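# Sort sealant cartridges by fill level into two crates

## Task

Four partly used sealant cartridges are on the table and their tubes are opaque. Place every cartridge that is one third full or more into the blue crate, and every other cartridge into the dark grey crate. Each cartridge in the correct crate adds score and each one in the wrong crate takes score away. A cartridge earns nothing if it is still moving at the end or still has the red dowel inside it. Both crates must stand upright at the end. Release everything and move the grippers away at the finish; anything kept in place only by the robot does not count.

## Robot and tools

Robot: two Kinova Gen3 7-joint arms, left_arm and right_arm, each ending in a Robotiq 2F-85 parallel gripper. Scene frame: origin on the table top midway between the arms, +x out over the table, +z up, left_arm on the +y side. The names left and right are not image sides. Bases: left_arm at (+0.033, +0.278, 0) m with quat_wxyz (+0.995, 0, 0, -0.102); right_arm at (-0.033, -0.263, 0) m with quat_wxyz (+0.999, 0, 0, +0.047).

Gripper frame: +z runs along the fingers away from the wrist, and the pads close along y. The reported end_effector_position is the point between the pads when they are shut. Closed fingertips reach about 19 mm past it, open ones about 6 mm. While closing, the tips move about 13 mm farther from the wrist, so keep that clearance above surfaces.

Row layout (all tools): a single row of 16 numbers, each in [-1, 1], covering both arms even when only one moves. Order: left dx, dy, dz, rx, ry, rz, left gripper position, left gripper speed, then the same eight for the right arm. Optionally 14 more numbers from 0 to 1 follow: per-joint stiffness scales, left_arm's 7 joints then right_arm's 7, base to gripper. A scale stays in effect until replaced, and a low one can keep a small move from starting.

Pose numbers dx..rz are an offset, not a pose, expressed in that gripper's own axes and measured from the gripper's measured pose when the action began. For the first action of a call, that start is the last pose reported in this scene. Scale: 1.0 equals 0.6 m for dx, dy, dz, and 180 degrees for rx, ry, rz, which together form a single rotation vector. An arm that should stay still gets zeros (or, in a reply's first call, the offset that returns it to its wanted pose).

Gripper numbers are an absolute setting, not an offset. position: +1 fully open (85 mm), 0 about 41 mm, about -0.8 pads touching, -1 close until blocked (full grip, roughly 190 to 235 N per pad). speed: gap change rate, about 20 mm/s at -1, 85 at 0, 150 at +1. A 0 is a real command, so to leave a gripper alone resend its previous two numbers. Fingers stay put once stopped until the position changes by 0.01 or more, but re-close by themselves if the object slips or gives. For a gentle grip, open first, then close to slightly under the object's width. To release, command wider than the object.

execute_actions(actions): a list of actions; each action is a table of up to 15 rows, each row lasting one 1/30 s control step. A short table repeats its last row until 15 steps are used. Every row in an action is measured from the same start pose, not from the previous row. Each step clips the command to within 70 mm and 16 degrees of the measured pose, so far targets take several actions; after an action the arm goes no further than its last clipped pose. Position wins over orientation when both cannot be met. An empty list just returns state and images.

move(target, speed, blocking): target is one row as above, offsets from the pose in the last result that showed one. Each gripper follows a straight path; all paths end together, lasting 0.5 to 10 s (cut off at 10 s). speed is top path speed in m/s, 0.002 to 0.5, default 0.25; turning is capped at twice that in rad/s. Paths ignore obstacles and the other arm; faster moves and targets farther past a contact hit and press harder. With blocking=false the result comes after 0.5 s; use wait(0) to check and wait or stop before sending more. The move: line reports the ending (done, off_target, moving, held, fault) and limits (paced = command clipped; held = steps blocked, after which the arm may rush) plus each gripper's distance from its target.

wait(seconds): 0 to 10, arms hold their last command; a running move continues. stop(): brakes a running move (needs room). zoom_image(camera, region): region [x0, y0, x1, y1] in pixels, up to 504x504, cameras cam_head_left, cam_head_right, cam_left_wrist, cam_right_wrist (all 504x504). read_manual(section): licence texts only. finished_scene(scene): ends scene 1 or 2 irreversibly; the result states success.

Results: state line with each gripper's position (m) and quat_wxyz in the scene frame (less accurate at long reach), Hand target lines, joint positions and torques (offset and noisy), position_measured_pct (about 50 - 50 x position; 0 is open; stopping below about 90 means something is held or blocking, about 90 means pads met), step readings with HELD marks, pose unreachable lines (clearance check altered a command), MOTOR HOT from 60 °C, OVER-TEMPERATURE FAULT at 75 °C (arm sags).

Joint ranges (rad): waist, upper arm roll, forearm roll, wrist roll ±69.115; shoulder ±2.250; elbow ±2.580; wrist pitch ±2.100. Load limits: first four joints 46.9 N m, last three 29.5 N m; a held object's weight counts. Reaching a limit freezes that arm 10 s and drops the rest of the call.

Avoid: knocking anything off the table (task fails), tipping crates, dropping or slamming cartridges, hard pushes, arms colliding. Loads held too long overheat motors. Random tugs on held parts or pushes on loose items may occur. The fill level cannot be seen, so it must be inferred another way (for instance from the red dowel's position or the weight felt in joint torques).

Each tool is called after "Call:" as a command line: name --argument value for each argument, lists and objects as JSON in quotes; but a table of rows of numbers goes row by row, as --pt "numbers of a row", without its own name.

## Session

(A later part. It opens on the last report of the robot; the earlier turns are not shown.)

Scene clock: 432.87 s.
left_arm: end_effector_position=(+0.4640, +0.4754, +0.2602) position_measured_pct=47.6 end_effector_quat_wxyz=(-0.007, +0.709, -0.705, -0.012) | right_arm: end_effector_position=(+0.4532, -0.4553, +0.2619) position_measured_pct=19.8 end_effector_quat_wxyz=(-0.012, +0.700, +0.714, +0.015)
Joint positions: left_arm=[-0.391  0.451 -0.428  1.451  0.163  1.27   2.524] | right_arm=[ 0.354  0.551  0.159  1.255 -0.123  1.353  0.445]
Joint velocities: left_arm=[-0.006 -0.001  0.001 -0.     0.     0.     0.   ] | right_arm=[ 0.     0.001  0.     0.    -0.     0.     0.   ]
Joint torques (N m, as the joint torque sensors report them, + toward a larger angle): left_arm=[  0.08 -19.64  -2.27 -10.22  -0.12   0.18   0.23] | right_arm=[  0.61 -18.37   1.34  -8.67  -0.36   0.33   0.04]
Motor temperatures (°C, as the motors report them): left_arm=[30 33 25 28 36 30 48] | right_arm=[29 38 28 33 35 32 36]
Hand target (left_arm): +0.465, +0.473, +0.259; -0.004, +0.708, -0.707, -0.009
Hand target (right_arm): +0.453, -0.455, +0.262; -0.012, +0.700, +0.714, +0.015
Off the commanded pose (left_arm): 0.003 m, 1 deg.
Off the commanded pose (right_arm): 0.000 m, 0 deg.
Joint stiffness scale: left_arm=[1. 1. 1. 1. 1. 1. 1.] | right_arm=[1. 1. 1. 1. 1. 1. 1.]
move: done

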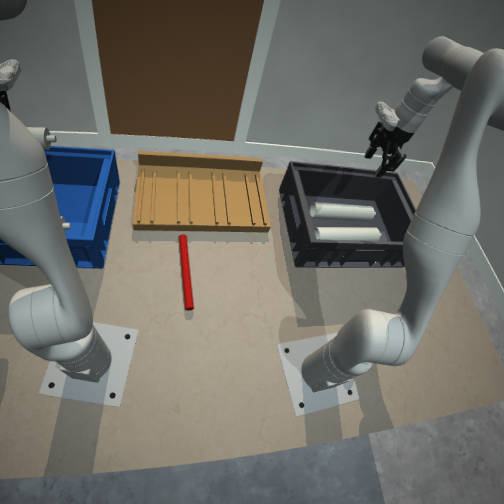

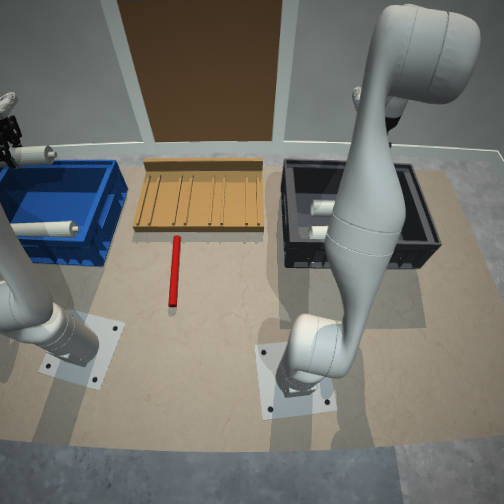

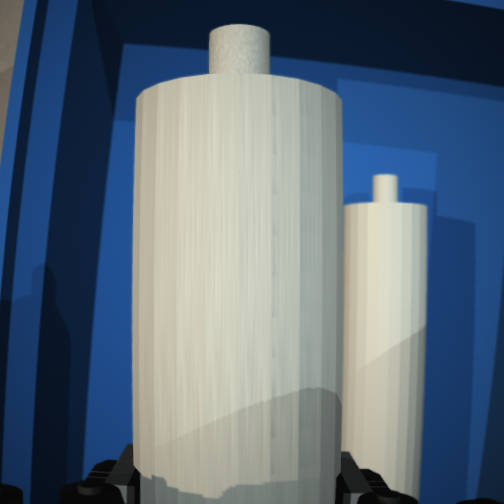

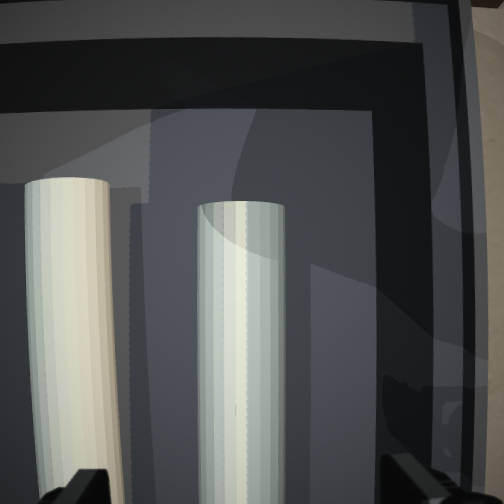

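Call:
move --target '[0,0,0.35,0,0,0,-1,0,0,0,0,0,0,0,0.6,0]' --speed 0.1

Scene clock: 441.63 s.
left_arm: end_effector_position=(+0.4624, +0.4835, +0.0532) position_measured_pct=47.6 end_effector_quat_wxyz=(-0.009, +0.710, -0.704, -0.014) | right_arm: end_effector_position=(+0.4532, -0.4553, +0.2619) position_measured_pct=19.8 end_effector_quat_wxyz=(-0.012, +0.700, +0.714, +0.015)
Joint positions: left_arm=[-0.464  0.725 -0.337  1.736  0.288  0.721  2.416] | right_arm=[ 0.354  0.551  0.159  1.255 -0.123  1.353  0.445]
Joint velocities: left_arm=[-0.006  0.004  0.003 -0.    -0.    -0.001 -0.   ] | right_arm=[ 0.     0.    -0.     0.001  0.    -0.002  0.001]
Joint torques (N m, as the joint torque sensors report them, + toward a larger angle): left_arm=[ -0.16 -21.85  -2.47  -6.88  -0.17  -0.17   0.01] | right_arm=[  0.48 -18.32   1.09  -8.47  -0.14   0.4    0.34]
Motor temperatures (°C, as the motors report them): left_arm=[30 33 25 28 36 30 48] | right_arm=[29 38 28 33 35 32 36]
Hand target (left_arm): +0.462, +0.482, +0.051; -0.007, +0.709, -0.705, -0.012
Hand target (right_arm): +0.453, -0.455, +0.262; -0.012, +0.700, +0.714, +0.015
Off the commanded pose (left_arm): 0.004 m, 0 deg.
Off the commanded pose (right_arm): 0.000 m, 0 deg.
Joint stiffness scale: left_arm=[1. 1. 1. 1. 1. 1. 1.] | right_arm=[1. 1. 1. 1. 1. 1. 1.]
move: off_target (left_arm)

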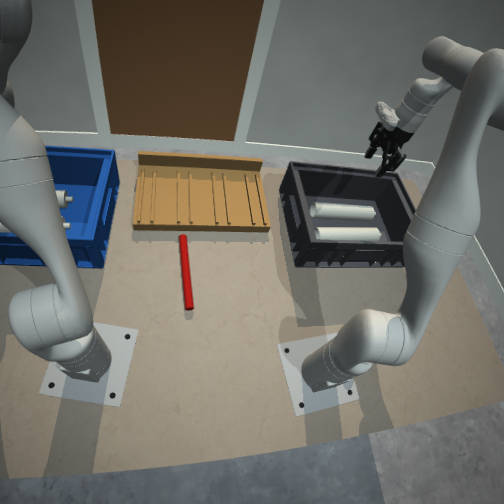

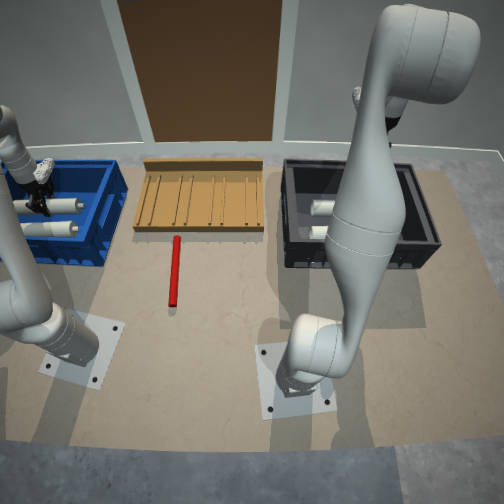

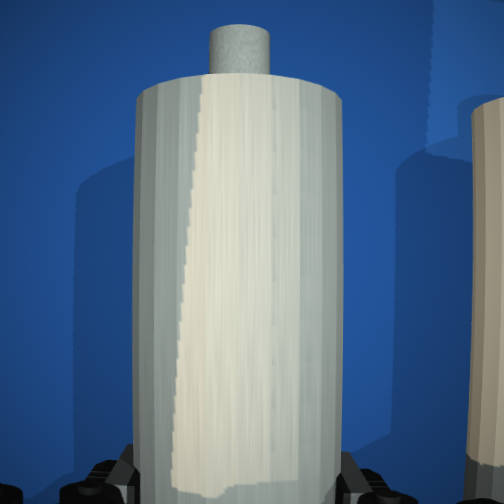

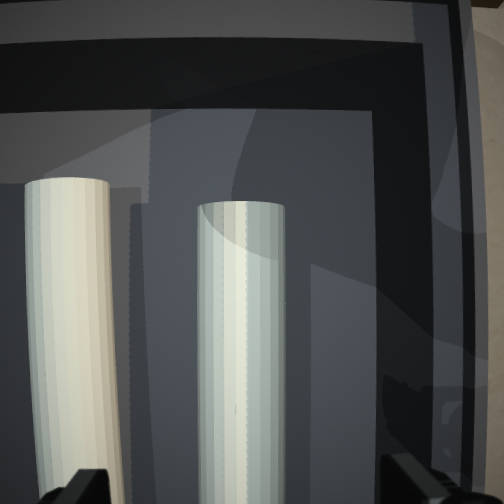

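Call:
execute_actions --actions '[[[0,0,0.012,0,0,0,-1,0,0,0,0,0,0,0,0.6,0]],[[0,0,0.006,0,0,0,-1,0,0,0,0,0,0,0,0.6,0]],[[0,0,0,0,0,0,0.5,-0.5,0,0,0,0,0,0,0.6,0]],[[0,0,0,0,0,0,0.5,-0.5,0,0,0,0,0,0,0.6,0]]]'

Scene clock: 449.23 s.
left_arm: end_effector_position=(+0.4625, +0.4861, +0.0472) position_measured_pct=25.0 end_effector_quat_wxyz=(-0.011, +0.710, -0.704, -0.017) | right_arm: end_effector_position=(+0.4532, -0.4553, +0.2619) position_measured_pct=19.8 end_effector_quat_wxyz=(-0.012, +0.700, +0.714, +0.015)
Joint positions: left_arm=[-0.467  0.737 -0.335  1.737  0.288  0.705  2.416] | right_arm=[ 0.354  0.551  0.159  1.255 -0.123  1.353  0.445]
Joint velocities: left_arm=[ 0.001  0.     0.001 -0.    -0.     0.    -0.   ] | right_arm=[-0.     0.     0.    -0.     0.001 -0.001  0.   ]
Joint torques (N m, as the joint torque sensors report them, + toward a larger angle): left_arm=[ -0.23 -19.68  -2.09  -5.68  -0.33   0.12   0.29] | right_arm=[  0.18 -18.29   1.18  -8.76  -0.27   0.51   0.08]
Motor temperatures (°C, as the motors report them): left_arm=[30 33 25 28 36 30 48] | right_arm=[29 38 28 33 35 32 36]
Hand target (left_arm): +0.462, +0.486, +0.047; -0.011, +0.710, -0.704, -0.017
Hand target (right_arm): +0.453, -0.455, +0.262; -0.012, +0.700, +0.714, +0.015
Off the commanded pose (left_arm): 0.000 m, 0 deg.
Off the commanded pose (right_arm): 0.000 m, 0 deg.
Joint stiffness scale: left_arm=[1. 1. 1. 1. 1. 1. 1.] | right_arm=[1. 1. 1. 1. 1. 1. 1.]
Step readings (end_effector_position; steps 1 to 15: 1st action; 16 to 30: 2nd action; 31 to 45: 3rd action; 46 to 60: 4th action):
0: left_arm (+0.4622, +0.4837, +0.0530) | right_arm (+0.4532, -0.4553, +0.2619)
1: left_arm (+0.4624, +0.4840, +0.0526) | right_arm (+0.4532, -0.4553, +0.2619)
2: left_arm (+0.4627, +0.4847, +0.0517) | right_arm (+0.4532, -0.4553, +0.2619)
4: left_arm (+0.4628, +0.4855, +0.0503) | right_arm (+0.4532, -0.4553, +0.2619)
8: left_arm (+0.4625, +0.4856, +0.0490) | right_arm (+0.4532, -0.4553, +0.2619)
15: left_arm (+0.4623, +0.4855, +0.0486) | right_arm (+0.4532, -0.4553, +0.2619)
16: left_arm (+0.4624, +0.4857, +0.0484) | right_arm (+0.4532, -0.4553, +0.2619)
17: left_arm (+0.4625, +0.4859, +0.0481) | right_arm (+0.4532, -0.4553, +0.2619)
19: left_arm (+0.4626, +0.4861, +0.0477) | right_arm (+0.4532, -0.4553, +0.2619)
23: left_arm (+0.4625, +0.4861, +0.0473) | right_arm (+0.4532, -0.4553, +0.2619)
30: left_arm (+0.4624, +0.4861, +0.0472) | right_arm (+0.4532, -0.4553, +0.2619)
31: left_arm (+0.4624, +0.4861, +0.0472) | right_arm (+0.4532, -0.4553, +0.2619)
32: left_arm (+0.4624, +0.4861, +0.0472) | right_arm (+0.4532, -0.4553, +0.2619)
34: left_arm (+0.4624, +0.4861, +0.0472) | right_arm (+0.4532, -0.4553, +0.2619)
38: left_arm (+0.4625, +0.4861, +0.0472) | right_arm (+0.4532, -0.4553, +0.2619)
45: left_arm (+0.4625, +0.4861, +0.0472) | right_arm (+0.4532, -0.4553, +0.2619)
46: left_arm (+0.4625, +0.4861, +0.0472) | right_arm (+0.4532, -0.4553, +0.2619)
47: left_arm (+0.4625, +0.4861, +0.0472) | right_arm (+0.4532, -0.4553, +0.2619)
49: left_arm (+0.4625, +0.4861, +0.0472) | right_arm (+0.4532, -0.4553, +0.2619)
53: left_arm (+0.4625, +0.4861, +0.0472) | right_arm (+0.4532, -0.4553, +0.2619)
60: end_effector_position above

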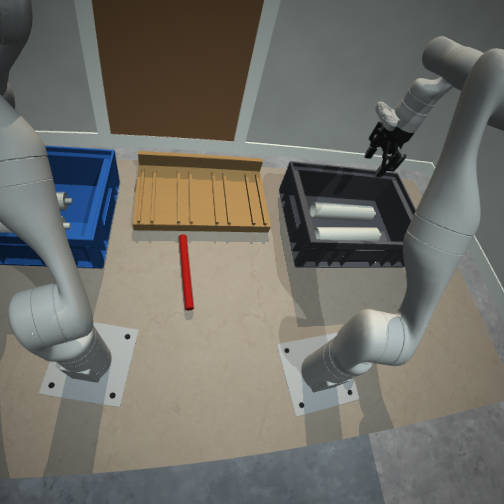

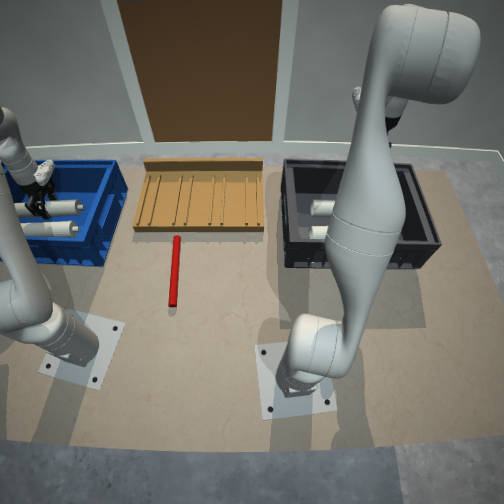

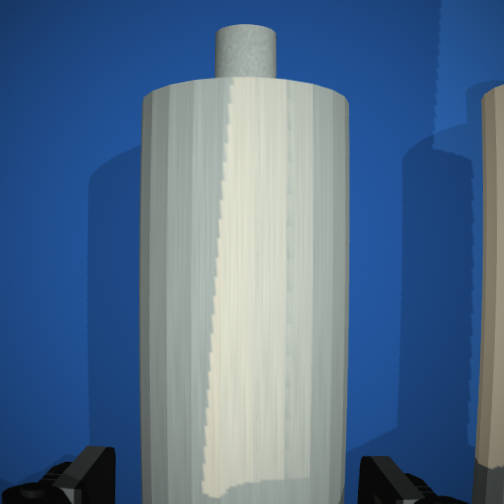

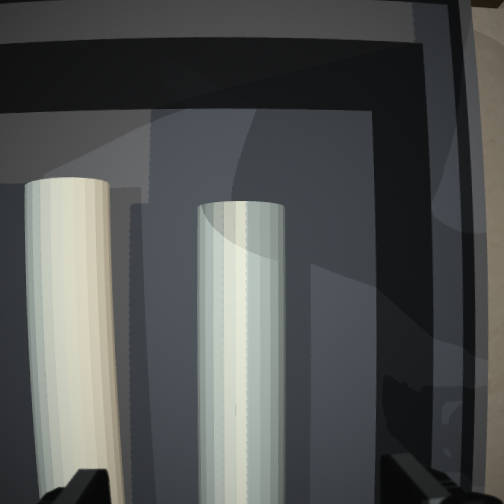

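Call:
move --target '[0,0,-0.36,0,0,0,0.5,0,0,0,0,0,0,0,0.6,0]' --speed 0.12

Call:
wait --seconds 1

Scene clock: 455.37 s.
left_arm: end_effector_position=(+0.4663, +0.4749, +0.2599) position_measured_pct=25.0 end_effector_quat_wxyz=(-0.009, +0.708, -0.706, -0.012) | right_arm: end_effector_position=(+0.4532, -0.4553, +0.2619) position_measured_pct=19.8 end_effector_quat_wxyz=(-0.012, +0.700, +0.714, +0.015)
Joint positions: left_arm=[-0.393  0.453 -0.419  1.447  0.158  1.268  2.529] | right_arm=[ 0.354  0.551  0.159  1.255 -0.123  1.353  0.445]
Joint velocities: left_arm=[ 0.    -0.002 -0.    -0.001 -0.     0.     0.   ] | right_arm=[-0.     0.001  0.    -0.001 -0.     0.002 -0.   ]
Joint torques (N m, as the joint torque sensors report them, + toward a larger angle): left_arm=[ -0.1  -17.81  -2.08  -8.74  -0.2   -0.13   0.08] | right_arm=[  0.52 -18.61   1.44  -8.83  -0.04   0.4    0.14]
Motor temperatures (°C, as the motors report them): left_arm=[30 33 25 28 36 30 48] | right_arm=[29 38 28 33 35 32 36]
Hand target (left_arm): +0.464, +0.477, +0.263; -0.010, +0.710, -0.704, -0.016
Hand target (right_arm): +0.453, -0.455, +0.262; -0.012, +0.700, +0.714, +0.015
Off the commanded pose (left_arm): 0.005 m, 1 deg.
Off the commanded pose (right_arm): 0.000 m, 0 deg.
Joint stiffness scale: left_arm=[1. 1. 1. 1. 1. 1. 1.] | right_arm=[1. 1. 1. 1. 1. 1. 1.]
move: off_target (left_arm)

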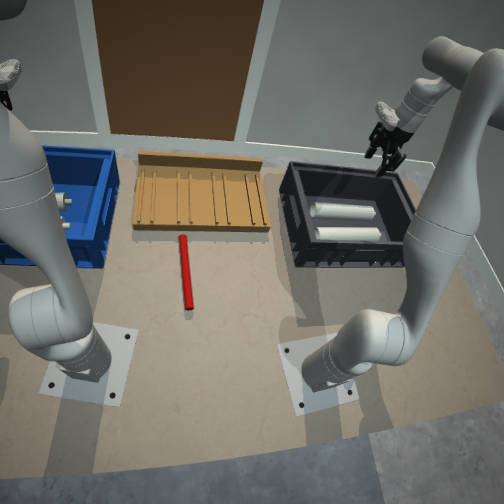

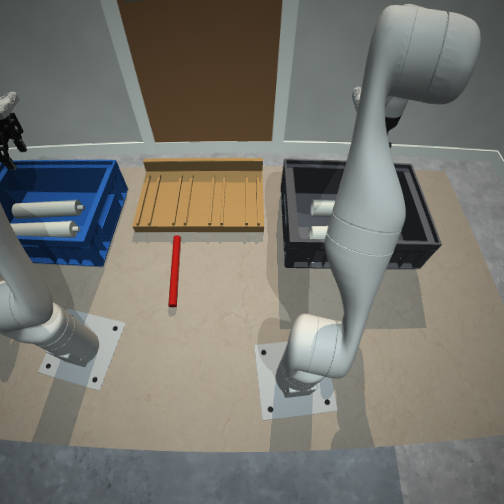

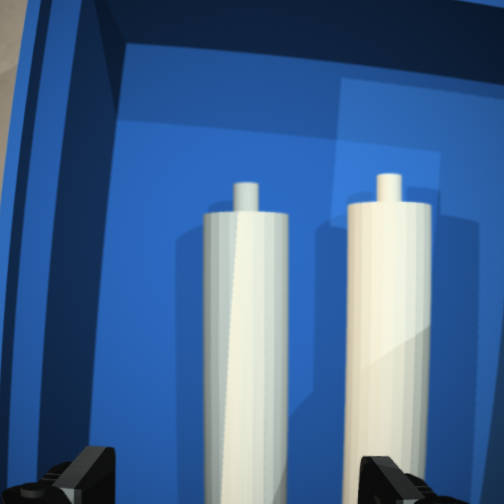

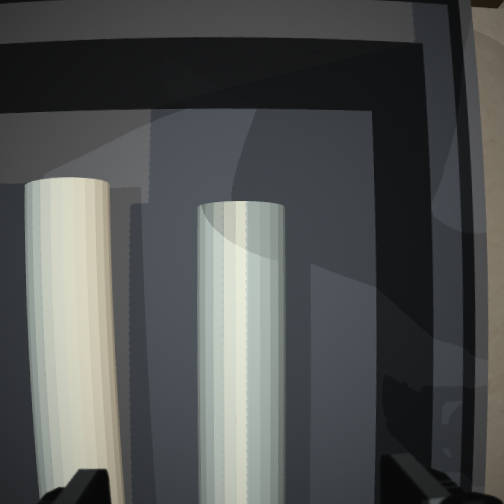

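Scene clock: 456.37 s.
left_arm: end_effector_position=(+0.4664, +0.4749, +0.2600) position_measured_pct=25.0 end_effector_quat_wxyz=(-0.009, +0.708, -0.706, -0.012) | right_arm: end_effector_position=(+0.4532, -0.4553, +0.2619) position_measured_pct=19.8 end_effector_quat_wxyz=(-0.012, +0.700, +0.714, +0.015)
Joint positions: left_arm=[-0.393  0.452 -0.419  1.447  0.158  1.268  2.529] | right_arm=[ 0.354  0.551  0.159  1.255 -0.123  1.353  0.445]
Joint velocities: left_arm=[-0.     0.    -0.001 -0.    -0.     0.001  0.   ] | right_arm=[ 0.001  0.001  0.     0.001 -0.    -0.    -0.   ]
Joint torques (N m, as the joint torque sensors report them, + toward a larger angle): left_arm=[ -0.21 -17.47  -2.11  -8.94  -0.18  -0.12   0.11] | right_arm=[  0.13 -18.92   1.24  -8.24   0.14  -0.03  -0.03]
Motor temperatures (°C, as the motors report them): left_arm=[30 33 25 28 36 30 48] | right_arm=[29 38 28 33 35 32 36]
Hand target (left_arm): +0.464, +0.477, +0.263; -0.010, +0.710, -0.704, -0.016
Hand target (right_arm): +0.453, -0.455, +0.262; -0.012, +0.700, +0.714, +0.015
Off the commanded pose (left_arm): 0.005 m, 1 deg.
Off the commanded pose (right_arm): 0.000 m, 0 deg.
Joint stiffness scale: left_arm=[1. 1. 1. 1. 1. 1. 1.] | right_arm=[1. 1. 1. 1. 1. 1. 1.]
wait: 1.00 s; at rest by 0.17 s

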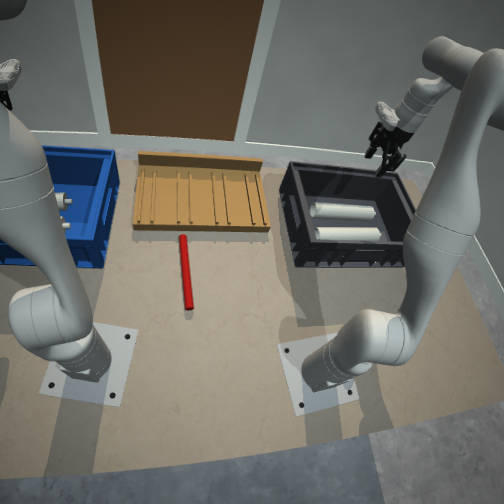

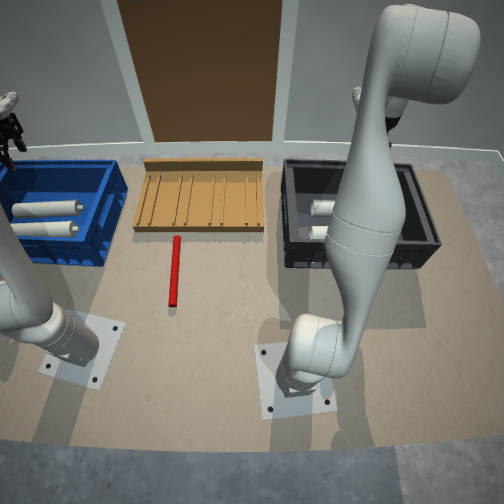

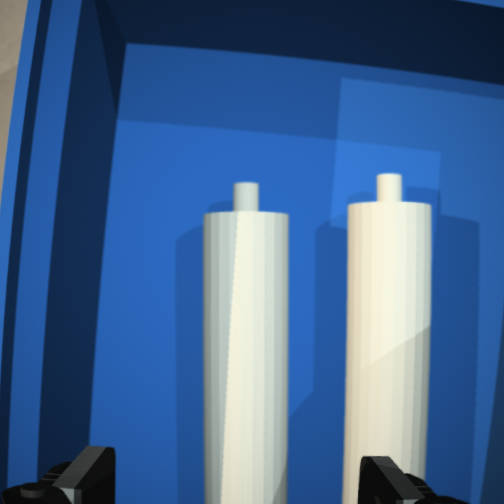

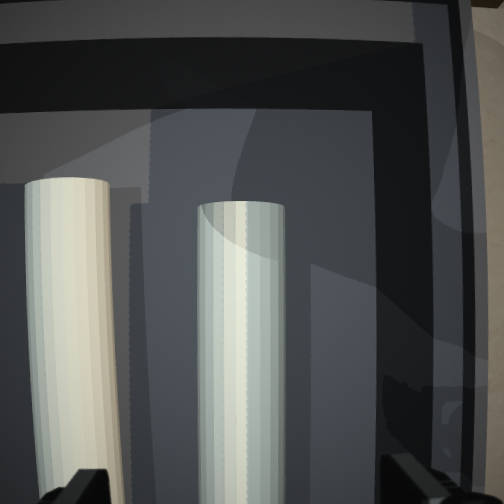

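Call:
finished_scene --scene 2

The scene is finished: the task was done.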